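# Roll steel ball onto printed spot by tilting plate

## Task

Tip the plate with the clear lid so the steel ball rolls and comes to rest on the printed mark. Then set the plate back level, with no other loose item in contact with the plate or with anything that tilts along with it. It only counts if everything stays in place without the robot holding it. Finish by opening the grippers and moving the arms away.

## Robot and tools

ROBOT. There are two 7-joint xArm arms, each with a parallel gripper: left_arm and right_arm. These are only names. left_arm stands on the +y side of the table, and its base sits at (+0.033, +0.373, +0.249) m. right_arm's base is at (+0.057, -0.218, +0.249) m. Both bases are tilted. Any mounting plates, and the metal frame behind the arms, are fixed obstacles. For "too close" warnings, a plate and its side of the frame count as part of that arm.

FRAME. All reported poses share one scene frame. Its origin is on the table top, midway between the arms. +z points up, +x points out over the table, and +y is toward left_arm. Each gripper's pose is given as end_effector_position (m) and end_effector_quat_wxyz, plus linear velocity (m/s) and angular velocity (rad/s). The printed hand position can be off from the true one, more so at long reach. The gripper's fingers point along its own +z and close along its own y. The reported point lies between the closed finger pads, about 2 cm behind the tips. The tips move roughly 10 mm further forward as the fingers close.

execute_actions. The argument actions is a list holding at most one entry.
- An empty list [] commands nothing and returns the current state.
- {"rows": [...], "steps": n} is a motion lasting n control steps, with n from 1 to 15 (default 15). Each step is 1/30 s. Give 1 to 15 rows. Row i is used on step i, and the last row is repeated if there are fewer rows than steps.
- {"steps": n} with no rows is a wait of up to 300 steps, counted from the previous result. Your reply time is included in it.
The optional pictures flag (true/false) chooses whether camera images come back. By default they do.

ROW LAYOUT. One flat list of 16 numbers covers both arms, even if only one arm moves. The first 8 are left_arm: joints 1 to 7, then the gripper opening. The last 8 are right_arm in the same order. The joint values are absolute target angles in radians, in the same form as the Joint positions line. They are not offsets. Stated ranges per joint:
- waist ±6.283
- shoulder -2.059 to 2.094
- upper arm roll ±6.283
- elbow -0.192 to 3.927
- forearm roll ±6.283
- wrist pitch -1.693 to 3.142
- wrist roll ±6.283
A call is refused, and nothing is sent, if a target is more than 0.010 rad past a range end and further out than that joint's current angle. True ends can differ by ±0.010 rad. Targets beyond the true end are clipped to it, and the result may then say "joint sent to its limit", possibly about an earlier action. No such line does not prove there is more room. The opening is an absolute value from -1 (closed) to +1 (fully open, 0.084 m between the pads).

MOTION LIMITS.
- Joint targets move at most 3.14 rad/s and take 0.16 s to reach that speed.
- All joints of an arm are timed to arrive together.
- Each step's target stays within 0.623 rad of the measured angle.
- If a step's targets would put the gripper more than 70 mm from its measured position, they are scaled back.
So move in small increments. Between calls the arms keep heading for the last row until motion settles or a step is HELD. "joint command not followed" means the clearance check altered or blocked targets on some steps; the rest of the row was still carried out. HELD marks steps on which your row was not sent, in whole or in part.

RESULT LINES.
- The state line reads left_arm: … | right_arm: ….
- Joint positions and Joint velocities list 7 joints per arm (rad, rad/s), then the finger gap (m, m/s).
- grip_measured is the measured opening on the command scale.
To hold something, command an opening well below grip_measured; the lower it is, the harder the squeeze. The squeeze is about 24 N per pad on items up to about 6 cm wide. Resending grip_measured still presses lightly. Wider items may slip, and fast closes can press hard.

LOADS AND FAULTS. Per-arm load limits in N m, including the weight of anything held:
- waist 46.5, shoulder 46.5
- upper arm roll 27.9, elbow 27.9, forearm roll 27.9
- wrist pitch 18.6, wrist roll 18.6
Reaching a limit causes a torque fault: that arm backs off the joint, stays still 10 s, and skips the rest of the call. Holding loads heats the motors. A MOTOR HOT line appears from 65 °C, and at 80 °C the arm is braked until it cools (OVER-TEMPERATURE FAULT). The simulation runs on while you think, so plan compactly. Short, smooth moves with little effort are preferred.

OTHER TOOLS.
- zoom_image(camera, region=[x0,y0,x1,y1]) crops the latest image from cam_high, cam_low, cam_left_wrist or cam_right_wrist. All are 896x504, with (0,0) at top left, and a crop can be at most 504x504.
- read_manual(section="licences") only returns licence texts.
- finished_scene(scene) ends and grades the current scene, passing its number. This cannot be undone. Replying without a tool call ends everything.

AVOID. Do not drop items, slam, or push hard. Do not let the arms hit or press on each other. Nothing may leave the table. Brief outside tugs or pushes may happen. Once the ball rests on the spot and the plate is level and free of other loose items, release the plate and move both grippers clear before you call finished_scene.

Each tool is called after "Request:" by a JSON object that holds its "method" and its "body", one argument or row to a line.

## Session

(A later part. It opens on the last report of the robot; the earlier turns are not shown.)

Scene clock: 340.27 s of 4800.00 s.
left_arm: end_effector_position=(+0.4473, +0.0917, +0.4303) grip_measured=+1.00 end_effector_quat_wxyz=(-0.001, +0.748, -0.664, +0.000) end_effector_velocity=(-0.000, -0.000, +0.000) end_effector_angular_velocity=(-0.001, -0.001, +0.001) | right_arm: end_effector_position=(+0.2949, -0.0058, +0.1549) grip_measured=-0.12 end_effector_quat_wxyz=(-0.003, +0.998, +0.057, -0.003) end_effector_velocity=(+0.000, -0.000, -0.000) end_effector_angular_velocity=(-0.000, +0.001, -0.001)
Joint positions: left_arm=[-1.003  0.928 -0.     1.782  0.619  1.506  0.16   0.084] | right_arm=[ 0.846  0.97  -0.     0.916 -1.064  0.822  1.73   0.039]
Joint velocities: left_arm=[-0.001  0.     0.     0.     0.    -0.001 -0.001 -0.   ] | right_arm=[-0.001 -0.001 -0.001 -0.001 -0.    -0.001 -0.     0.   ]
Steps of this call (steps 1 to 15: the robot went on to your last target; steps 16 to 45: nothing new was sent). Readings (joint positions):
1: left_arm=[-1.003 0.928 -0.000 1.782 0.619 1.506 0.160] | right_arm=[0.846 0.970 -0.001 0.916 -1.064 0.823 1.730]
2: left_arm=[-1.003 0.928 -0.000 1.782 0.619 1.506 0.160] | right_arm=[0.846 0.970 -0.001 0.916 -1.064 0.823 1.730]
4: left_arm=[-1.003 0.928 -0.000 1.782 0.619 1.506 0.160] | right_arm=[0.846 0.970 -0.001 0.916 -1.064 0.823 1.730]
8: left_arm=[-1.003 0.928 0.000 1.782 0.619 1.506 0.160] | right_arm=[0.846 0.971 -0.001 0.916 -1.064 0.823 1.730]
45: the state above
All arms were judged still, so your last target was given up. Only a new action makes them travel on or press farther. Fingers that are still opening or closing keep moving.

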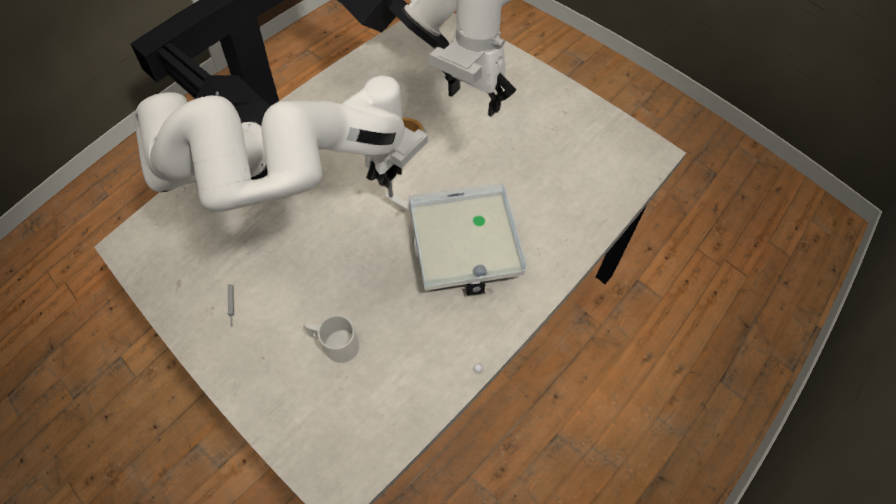

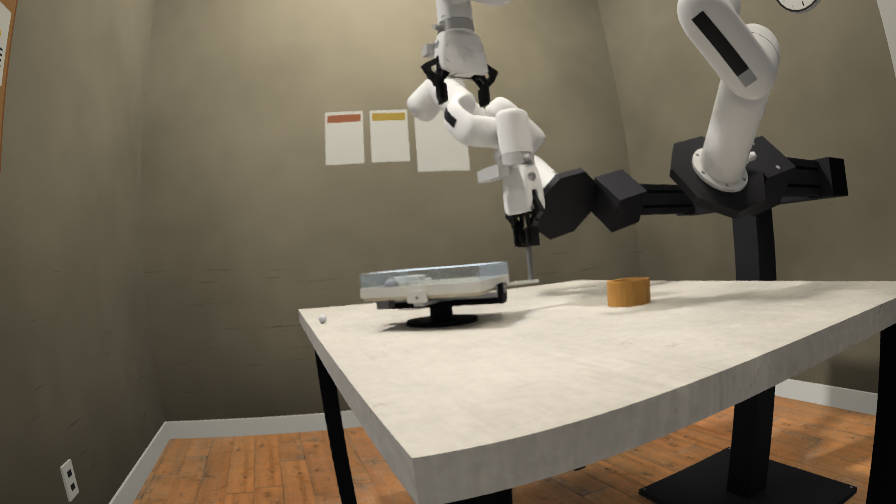

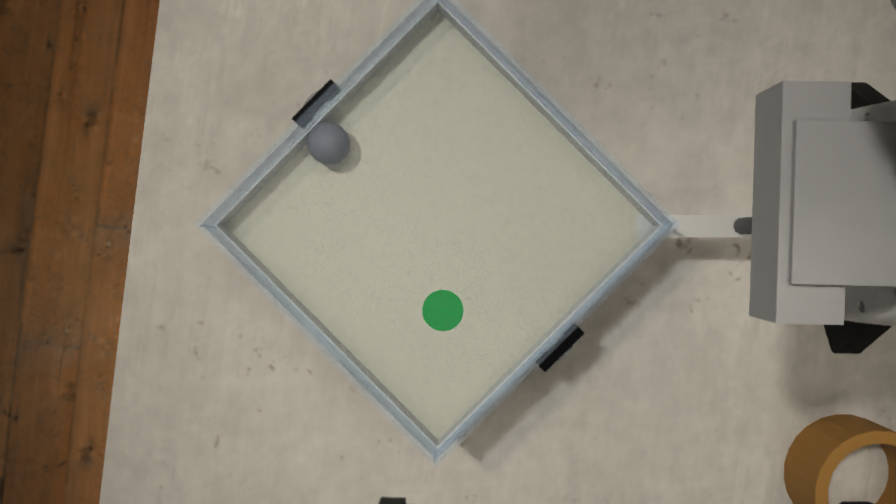

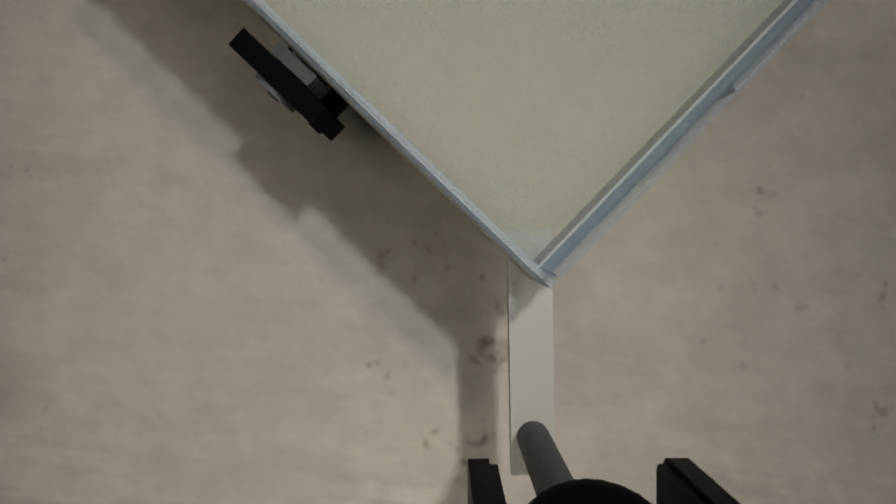

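Request:
{"method": "execute_actions", "body": {
  "actions": [
    {"rows":[[-1.003,0.928,0,1.782,0.619,1.506,0.16,1,0.8463,0.9803,0,0.9226,-1.064,0.822,1.730,-0.7]],"steps":15}
  ],
  "pictures": false
}}

Request:
{"method": "execute_actions", "body": {
  "actions": [
    {"rows":[[-1.003,0.928,0,1.782,0.619,1.506,0.16,1,0.8463,0.9803,0,0.9226,-1.064,0.822,1.730,-0.7]],"steps":15}
  ]
}}

Request:
{"method": "execute_actions", "body": {
  "actions": [
    {"rows":[[-1.003,0.928,0,1.782,0.619,1.506,0.16,1,0.8463,0.9803,0,0.9226,-1.064,0.822,1.730,-0.7]],"steps":10}
  ]
}}

Request:
{"method": "execute_actions", "body": {
  "actions": [
    {"rows":[[-1.003,0.928,0,1.782,0.619,1.506,0.16,1,0.8463,0.9704,0,0.9164,-1.064,0.822,1.730,-0.7]],"steps":15}
  ]
}}

Request:
{"method": "execute_actions", "body": {
  "actions": [
    {"steps":30}
  ]
}}

Request:
{"method": "execute_actions", "body": {
  "actions": [
    {"steps":60}
  ]
}}

Scene clock: 365.13 s of 4800.00 s.
left_arm: end_effector_position=(+0.4473, +0.0917, +0.4303) grip_measured=+1.00 end_effector_quat_wxyz=(-0.001, +0.748, -0.664, +0.000) end_effector_velocity=(+0.000, +0.000, -0.000) end_effector_angular_velocity=(+0.001, -0.000, -0.001) | right_arm: end_effector_position=(+0.2939, -0.0046, +0.1527) grip_measured=-0.12 end_effector_quat_wxyz=(-0.001, +0.998, +0.058, -0.004) end_effector_velocity=(-0.001, +0.000, -0.000) end_effector_angular_velocity=(+0.001, +0.001, +0.001)
Joint positions: left_arm=[-1.003  0.928 -0.     1.782  0.619  1.506  0.16   0.084] | right_arm=[ 0.846  0.98  -0.     0.922 -1.064  0.822  1.73   0.039]
Joint velocities: left_arm=[ 0.     0.     0.    -0.     0.001 -0.     0.001  0.   ] | right_arm=[-0.     0.001  0.001 -0.     0.    -0.001 -0.     0.   ]
Steps of this call (steps 1 to 90: nothing new was sent; then 21.37 s passed at rest; steps 91 to 105: all 15 steps of this action). Readings (joint positions):
91: left_arm=[-1.003 0.928 -0.000 1.782 0.619 1.506 0.160] | right_arm=[0.846 0.971 0.000 0.916 -1.064 0.822 1.730]
92: left_arm=[-1.003 0.928 0.000 1.782 0.619 1.506 0.160] | right_arm=[0.846 0.972 0.000 0.917 -1.064 0.822 1.730]
94: left_arm=[-1.003 0.928 0.000 1.782 0.619 1.506 0.160] | right_arm=[0.846 0.976 -0.000 0.920 -1.064 0.822 1.730]
98: left_arm=[-1.003 0.928 -0.000 1.782 0.619 1.506 0.160] | right_arm=[0.846 0.979 -0.000 0.922 -1.064 0.822 1.730]
105: the state above

Scene clock: 365.63 s of 4800.00 s.
left_arm: end_effector_position=(+0.4473, +0.0917, +0.4303) grip_measured=+1.00 end_effector_quat_wxyz=(-0.001, +0.748, -0.664, +0.000) end_effector_velocity=(+0.000, +0.001, -0.000) end_effector_angular_velocity=(+0.002, -0.001, -0.000) | right_arm: end_effector_position=(+0.2938, -0.0044, +0.1528) grip_measured=-0.12 end_effector_quat_wxyz=(-0.001, +0.998, +0.058, -0.004) end_effector_velocity=(-0.000, +0.000, +0.000) end_effector_angular_velocity=(+0.000, +0.001, -0.000)
Joint positions: left_arm=[-1.003  0.928  0.     1.782  0.619  1.506  0.16   0.084] | right_arm=[ 0.846  0.98  -0.     0.922 -1.064  0.822  1.73   0.039]
Joint velocities: left_arm=[ 0.    -0.     0.     0.     0.001  0.002  0.    -0.   ] | right_arm=[ 0.    -0.     0.001  0.     0.001  0.    -0.     0.   ]
Steps of this call (steps 1 to 15: all 15 steps of this action). Readings (joint positions):
1: left_arm=[-1.003 0.928 0.000 1.782 0.619 1.506 0.160] | right_arm=[0.846 0.980 -0.000 0.922 -1.064 0.822 1.730]
2: left_arm=[-1.003 0.928 0.000 1.782 0.619 1.506 0.160] | right_arm=[0.846 0.980 -0.000 0.922 -1.064 0.822 1.730]
4: left_arm=[-1.003 0.928 0.000 1.782 0.619 1.506 0.160] | right_arm=[0.846 0.980 -0.000 0.922 -1.064 0.822 1.730]
8: left_arm=[-1.003 0.928 -0.000 1.782 0.619 1.506 0.160] | right_arm=[0.846 0.980 -0.000 0.922 -1.064 0.822 1.730]
15: the state above

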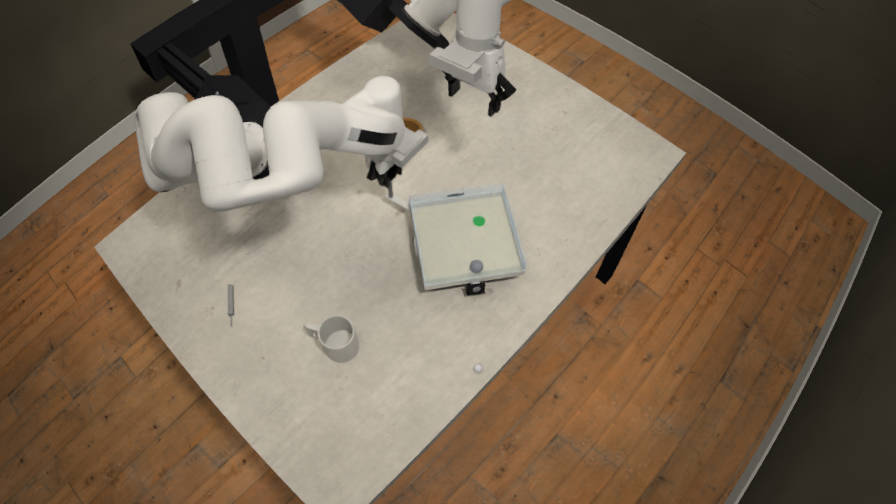

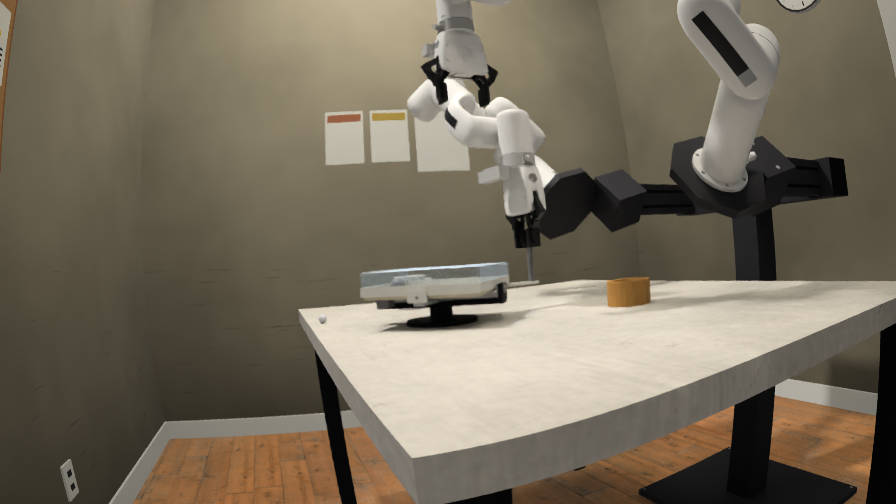

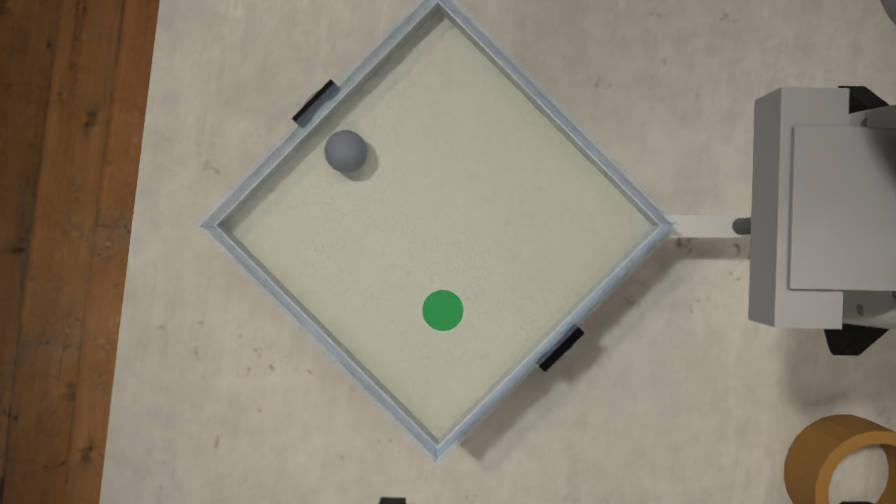

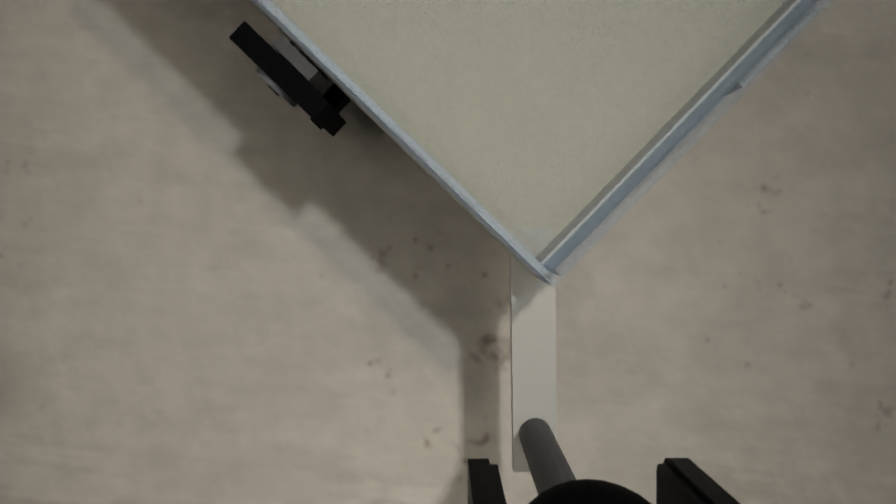

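Scene clock: 365.97 s of 4800.00 s.
left_arm: end_effector_position=(+0.4473, +0.0917, +0.4303) grip_measured=+1.00 end_effector_quat_wxyz=(-0.001, +0.748, -0.664, +0.000) end_effector_velocity=(+0.000, +0.000, +0.000) end_effector_angular_velocity=(+0.001, -0.001, -0.001) | right_arm: end_effector_position=(+0.2938, -0.0044, +0.1528) grip_measured=-0.12 end_effector_quat_wxyz=(-0.001, +0.998, +0.058, -0.004) end_effector_velocity=(+0.001, +0.001, +0.001) end_effector_angular_velocity=(+0.002, -0.002, +0.001)
Joint positions: left_arm=[-1.003  0.928 -0.     1.782  0.619  1.506  0.16   0.084] | right_arm=[ 0.846  0.98  -0.     0.923 -1.064  0.822  1.73   0.039]
Joint velocities: left_arm=[ 0.    -0.    -0.    -0.     0.001  0.001  0.    -0.   ] | right_arm=[ 0.     0.     0.001  0.002 -0.002  0.     0.     0.   ]
Steps of this call (steps 1 to 10: all 10 steps of this action). Readings (joint positions):
1: left_arm=[-1.003 0.928 0.000 1.782 0.619 1.506 0.160] | right_arm=[0.846 0.980 -0.000 0.922 -1.064 0.822 1.730]
2: left_arm=[-1.003 0.928 0.000 1.782 0.619 1.506 0.160] | right_arm=[0.846 0.980 -0.000 0.922 -1.064 0.822 1.730]
4: left_arm=[-1.003 0.928 -0.000 1.782 0.619 1.506 0.160] | right_arm=[0.846 0.980 -0.000 0.923 -1.064 0.822 1.730]
8: left_arm=[-1.003 0.928 -0.000 1.782 0.619 1.506 0.160] | right_arm=[0.846 0.980 -0.000 0.923 -1.064 0.822 1.730]
10: the state above

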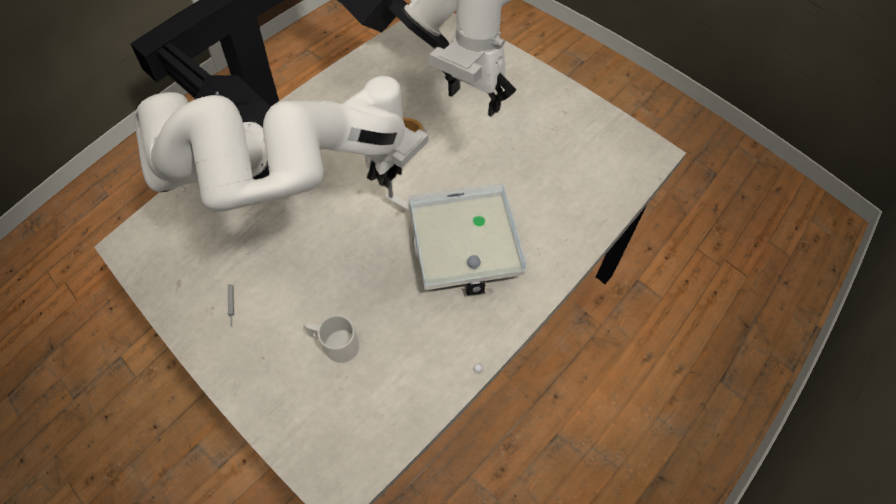

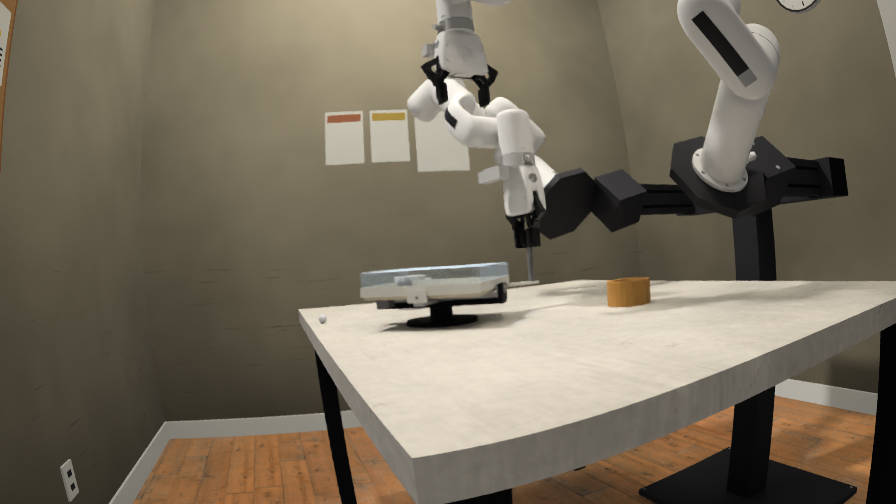

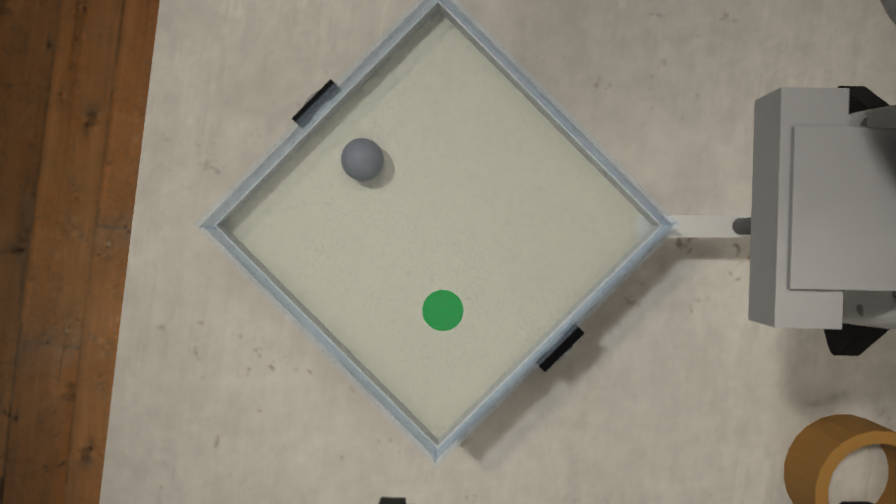

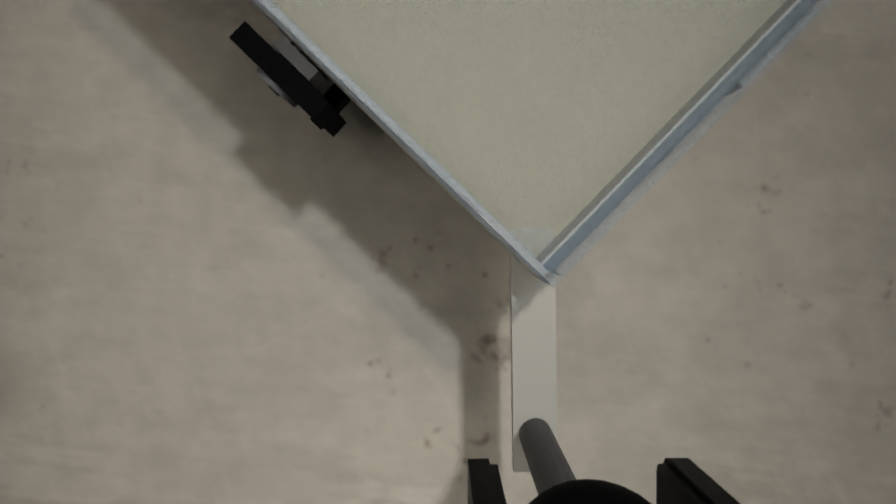

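Scene clock: 366.47 s of 4800.00 s.
left_arm: end_effector_position=(+0.4473, +0.0917, +0.4303) grip_measured=+1.00 end_effector_quat_wxyz=(-0.001, +0.748, -0.664, +0.000) end_effector_velocity=(+0.001, +0.000, -0.000) end_effector_angular_velocity=(-0.000, -0.001, +0.001) | right_arm: end_effector_position=(+0.2950, -0.0052, +0.1553) grip_measured=-0.12 end_effector_quat_wxyz=(-0.003, +0.998, +0.057, -0.003) end_effector_velocity=(+0.000, -0.000, +0.000) end_effector_angular_velocity=(-0.001, -0.001, -0.001)
Joint positions: left_arm=[-1.003  0.928 -0.     1.782  0.619  1.506  0.16   0.084] | right_arm=[ 0.846  0.97   0.     0.917 -1.064  0.821  1.73   0.039]
Joint velocities: left_arm=[ 0.    -0.     0.002  0.     0.    -0.001  0.001  0.   ] | right_arm=[ 0.    -0.001  0.    -0.001  0.     0.002  0.001 -0.   ]
Steps of this call (steps 1 to 15: all 15 steps of this action). Readings (joint positions):
1: left_arm=[-1.003 0.928 0.000 1.782 0.619 1.506 0.160] | right_arm=[0.846 0.980 -0.000 0.922 -1.064 0.822 1.730]
2: left_arm=[-1.003 0.928 0.000 1.782 0.619 1.506 0.160] | right_arm=[0.846 0.979 -0.000 0.922 -1.064 0.822 1.730]
4: left_arm=[-1.003 0.928 0.000 1.782 0.619 1.506 0.160] | right_arm=[0.846 0.975 0.000 0.920 -1.064 0.821 1.730]
8: left_arm=[-1.003 0.928 0.000 1.782 0.619 1.506 0.160] | right_arm=[0.846 0.971 0.001 0.918 -1.064 0.821 1.730]
15: the state above

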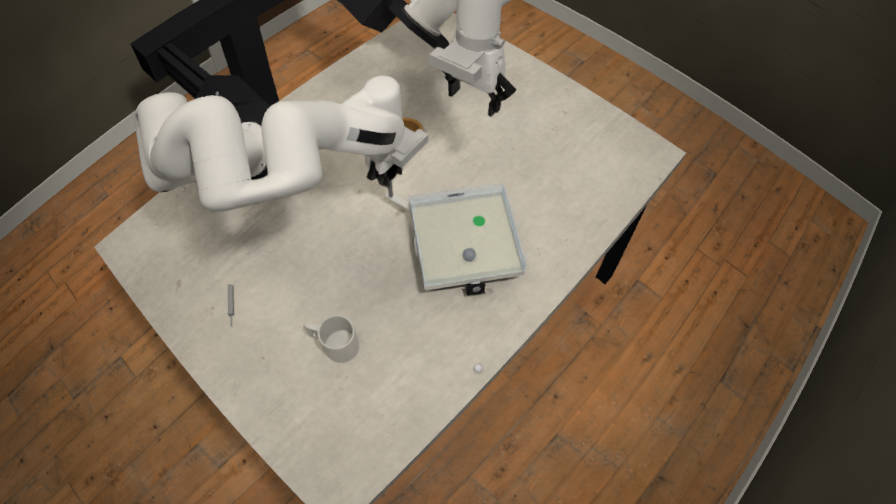

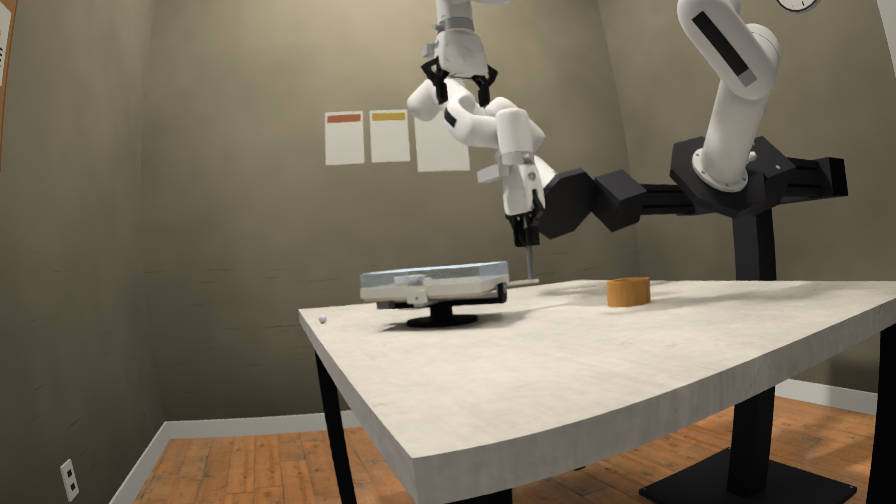

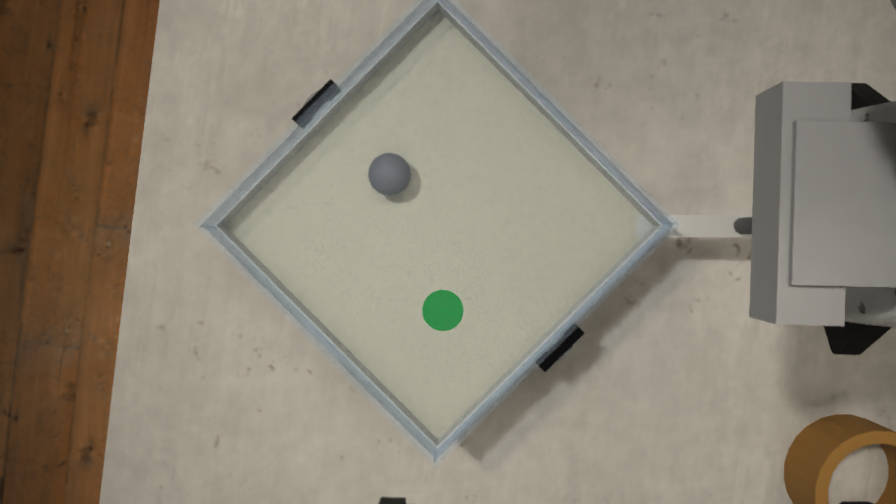

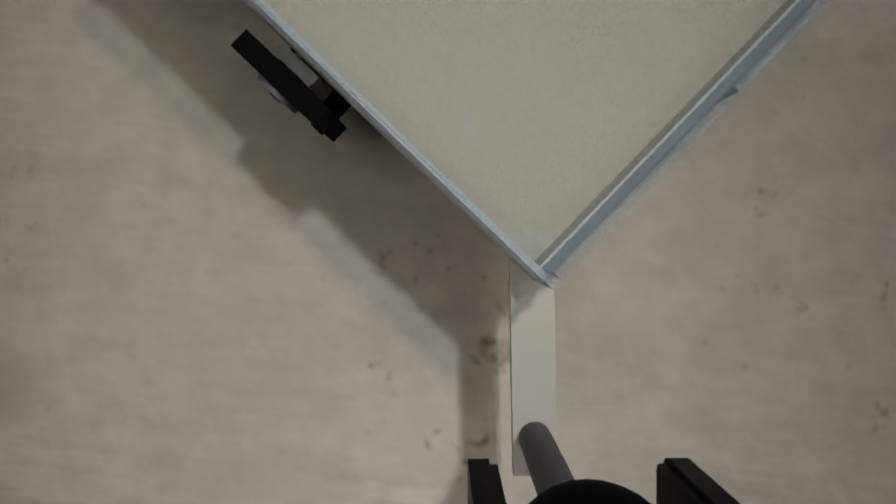

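Scene clock: 367.47 s of 4800.00 s.
left_arm: end_effector_position=(+0.4473, +0.0917, +0.4303) grip_measured=+1.00 end_effector_quat_wxyz=(-0.001, +0.748, -0.664, +0.000) end_effector_velocity=(+0.001, -0.000, +0.000) end_effector_angular_velocity=(-0.002, -0.001, +0.002) | right_arm: end_effector_position=(+0.2950, -0.0056, +0.1551) grip_measured=-0.12 end_effector_quat_wxyz=(-0.003, +0.998, +0.057, -0.003) end_effector_velocity=(-0.001, -0.000, -0.000) end_effector_angular_velocity=(-0.001, +0.001, +0.002)
Joint positions: left_arm=[-1.003  0.928  0.     1.782  0.619  1.506  0.16   0.084] | right_arm=[ 0.846  0.97   0.     0.917 -1.064  0.822  1.73   0.039]
Joint velocities: left_arm=[ 0.     0.     0.001  0.001  0.    -0.002 -0.001  0.   ] | right_arm=[-0.001  0.     0.001 -0.002 -0.     0.    -0.    -0.   ]
Steps of this call (steps 1 to 15: the robot went on to your last target; steps 16 to 30: nothing new was sent). Readings (joint positions):
1: left_arm=[-1.003 0.928 0.000 1.782 0.619 1.506 0.160] | right_arm=[0.846 0.970 0.000 0.917 -1.064 0.821 1.730]
2: left_arm=[-1.003 0.928 0.000 1.782 0.619 1.506 0.160] | right_arm=[0.846 0.970 0.000 0.917 -1.064 0.821 1.730]
4: left_arm=[-1.003 0.928 -0.000 1.782 0.619 1.506 0.160] | right_arm=[0.846 0.970 0.000 0.917 -1.064 0.822 1.730]
8: left_arm=[-1.003 0.928 0.000 1.782 0.619 1.506 0.160] | right_arm=[0.846 0.970 0.000 0.917 -1.064 0.822 1.730]
30: the state above
All arms were judged still, so your last target was given up. Only a new action makes them travel on or press farther. Fingers that are still opening or closing keep moving.

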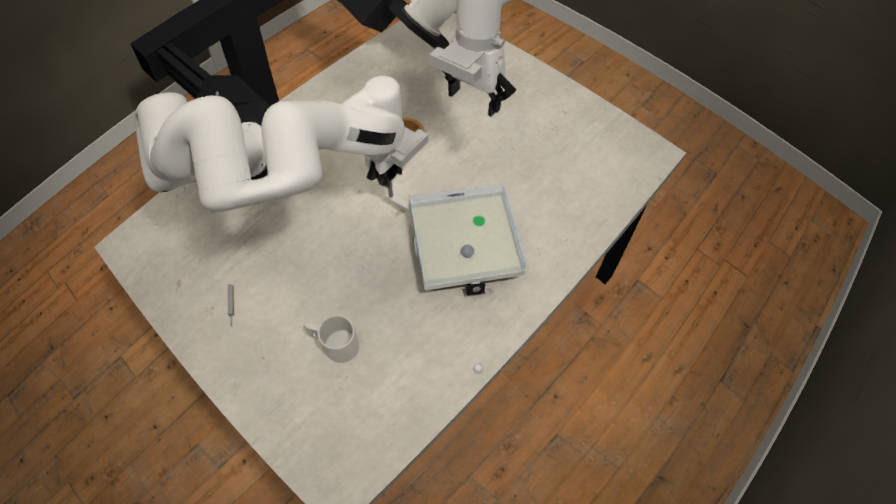

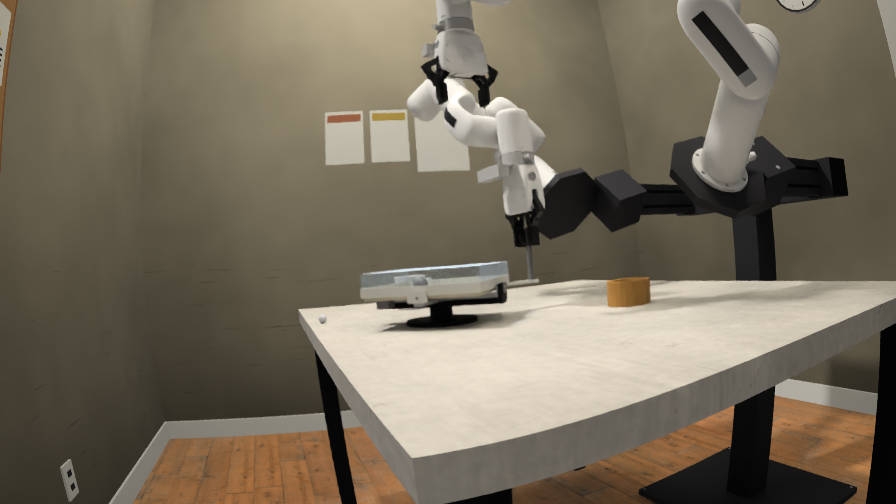

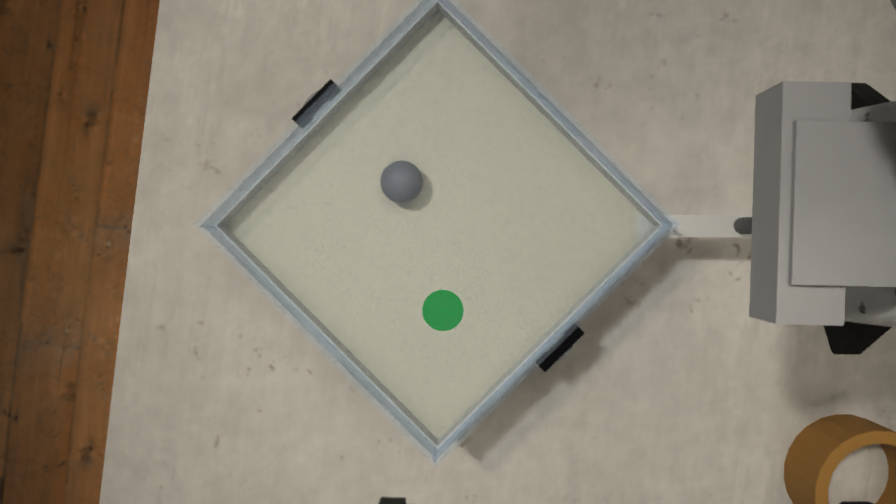

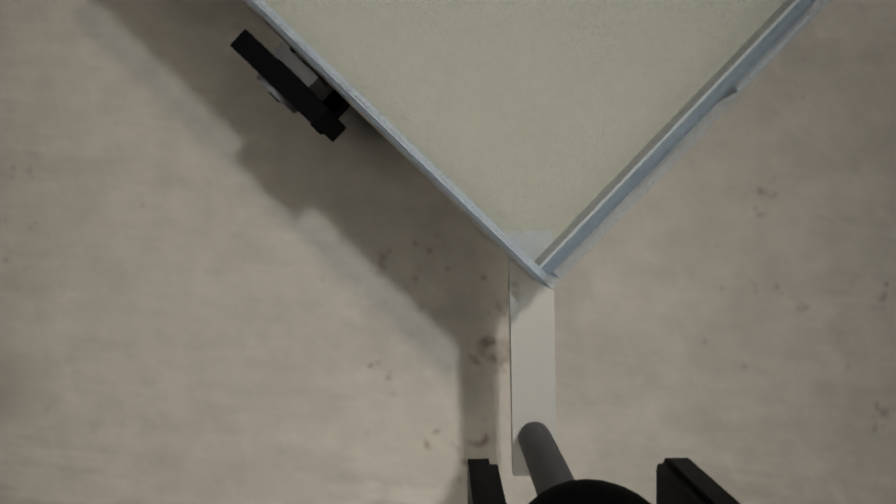

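Scene clock: 369.47 s of 4800.00 s.
left_arm: end_effector_position=(+0.4473, +0.0917, +0.4303) grip_measured=+1.00 end_effector_quat_wxyz=(-0.001, +0.748, -0.664, +0.000) end_effector_velocity=(-0.000, +0.000, -0.000) end_effector_angular_velocity=(-0.000, +0.002, +0.000) | right_arm: end_effector_position=(+0.2949, -0.0057, +0.1550) grip_measured=-0.12 end_effector_quat_wxyz=(-0.003, +0.998, +0.057, -0.003) end_effector_velocity=(-0.000, +0.000, +0.000) end_effector_angular_velocity=(+0.001, -0.000, +0.002)
Joint positions: left_arm=[-1.003  0.928 -0.     1.782  0.619  1.506  0.16   0.084] | right_arm=[ 0.846  0.97   0.     0.916 -1.064  0.822  1.73   0.039]
Joint velocities: left_arm=[ 0.    -0.     0.001 -0.001 -0.002 -0.001  0.    -0.   ] | right_arm=[ 0.001  0.     0.    -0.    -0.    -0.001 -0.     0.   ]
Steps of this call (steps 1 to 60: nothing new was sent). Readings (joint positions):
1: left_arm=[-1.003 0.928 -0.000 1.782 0.619 1.506 0.160] | right_arm=[0.846 0.970 0.000 0.917 -1.064 0.822 1.730]
2: left_arm=[-1.003 0.928 -0.000 1.782 0.619 1.506 0.160] | right_arm=[0.846 0.970 0.000 0.917 -1.064 0.822 1.730]
4: left_arm=[-1.003 0.928 0.000 1.782 0.619 1.506 0.160] | right_arm=[0.846 0.970 0.000 0.917 -1.064 0.822 1.730]
8: left_arm=[-1.003 0.928 -0.000 1.782 0.619 1.506 0.160] | right_arm=[0.846 0.970 0.000 0.917 -1.064 0.822 1.730]
60: the state above

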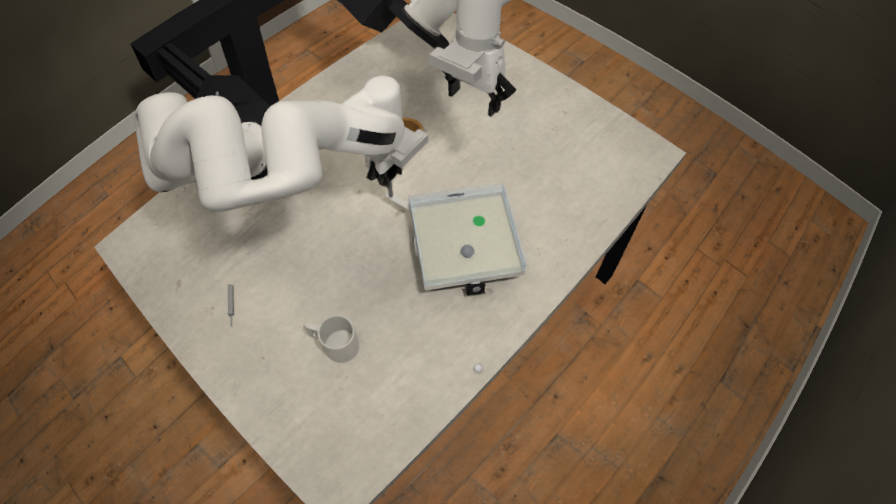

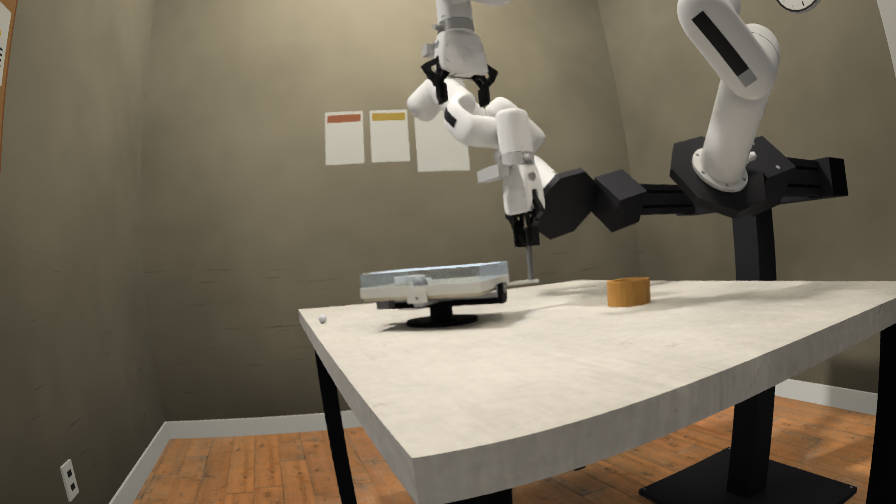

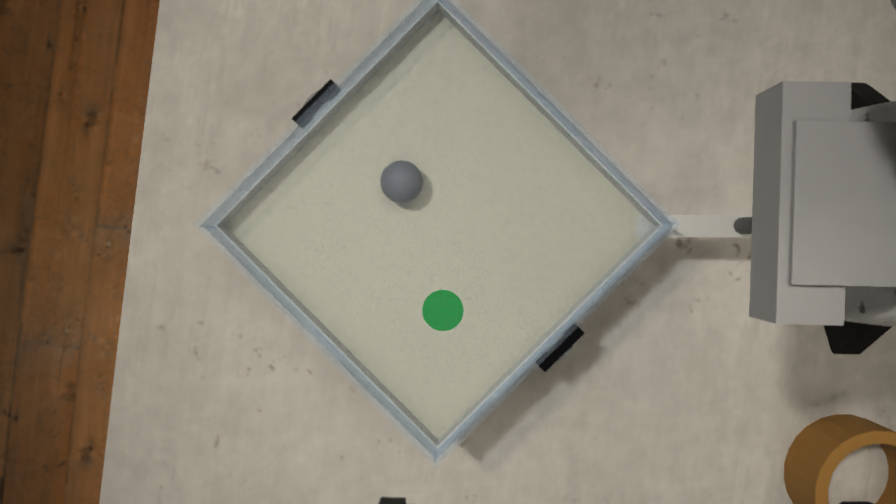

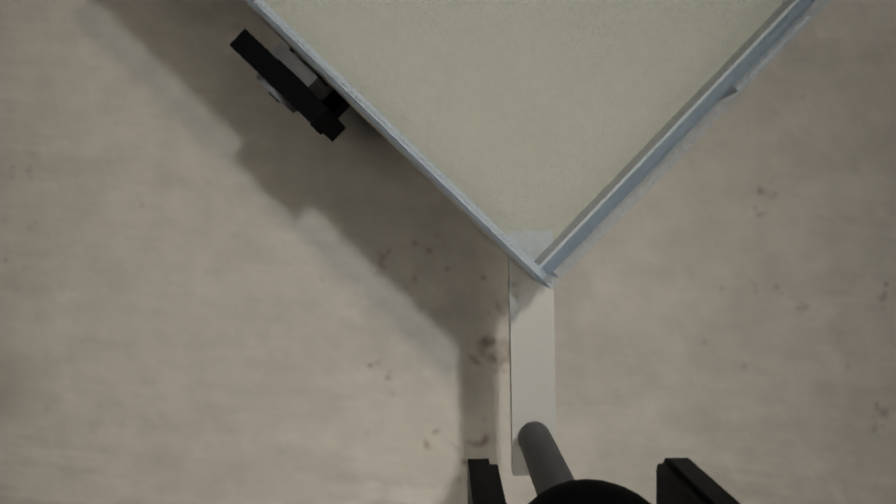

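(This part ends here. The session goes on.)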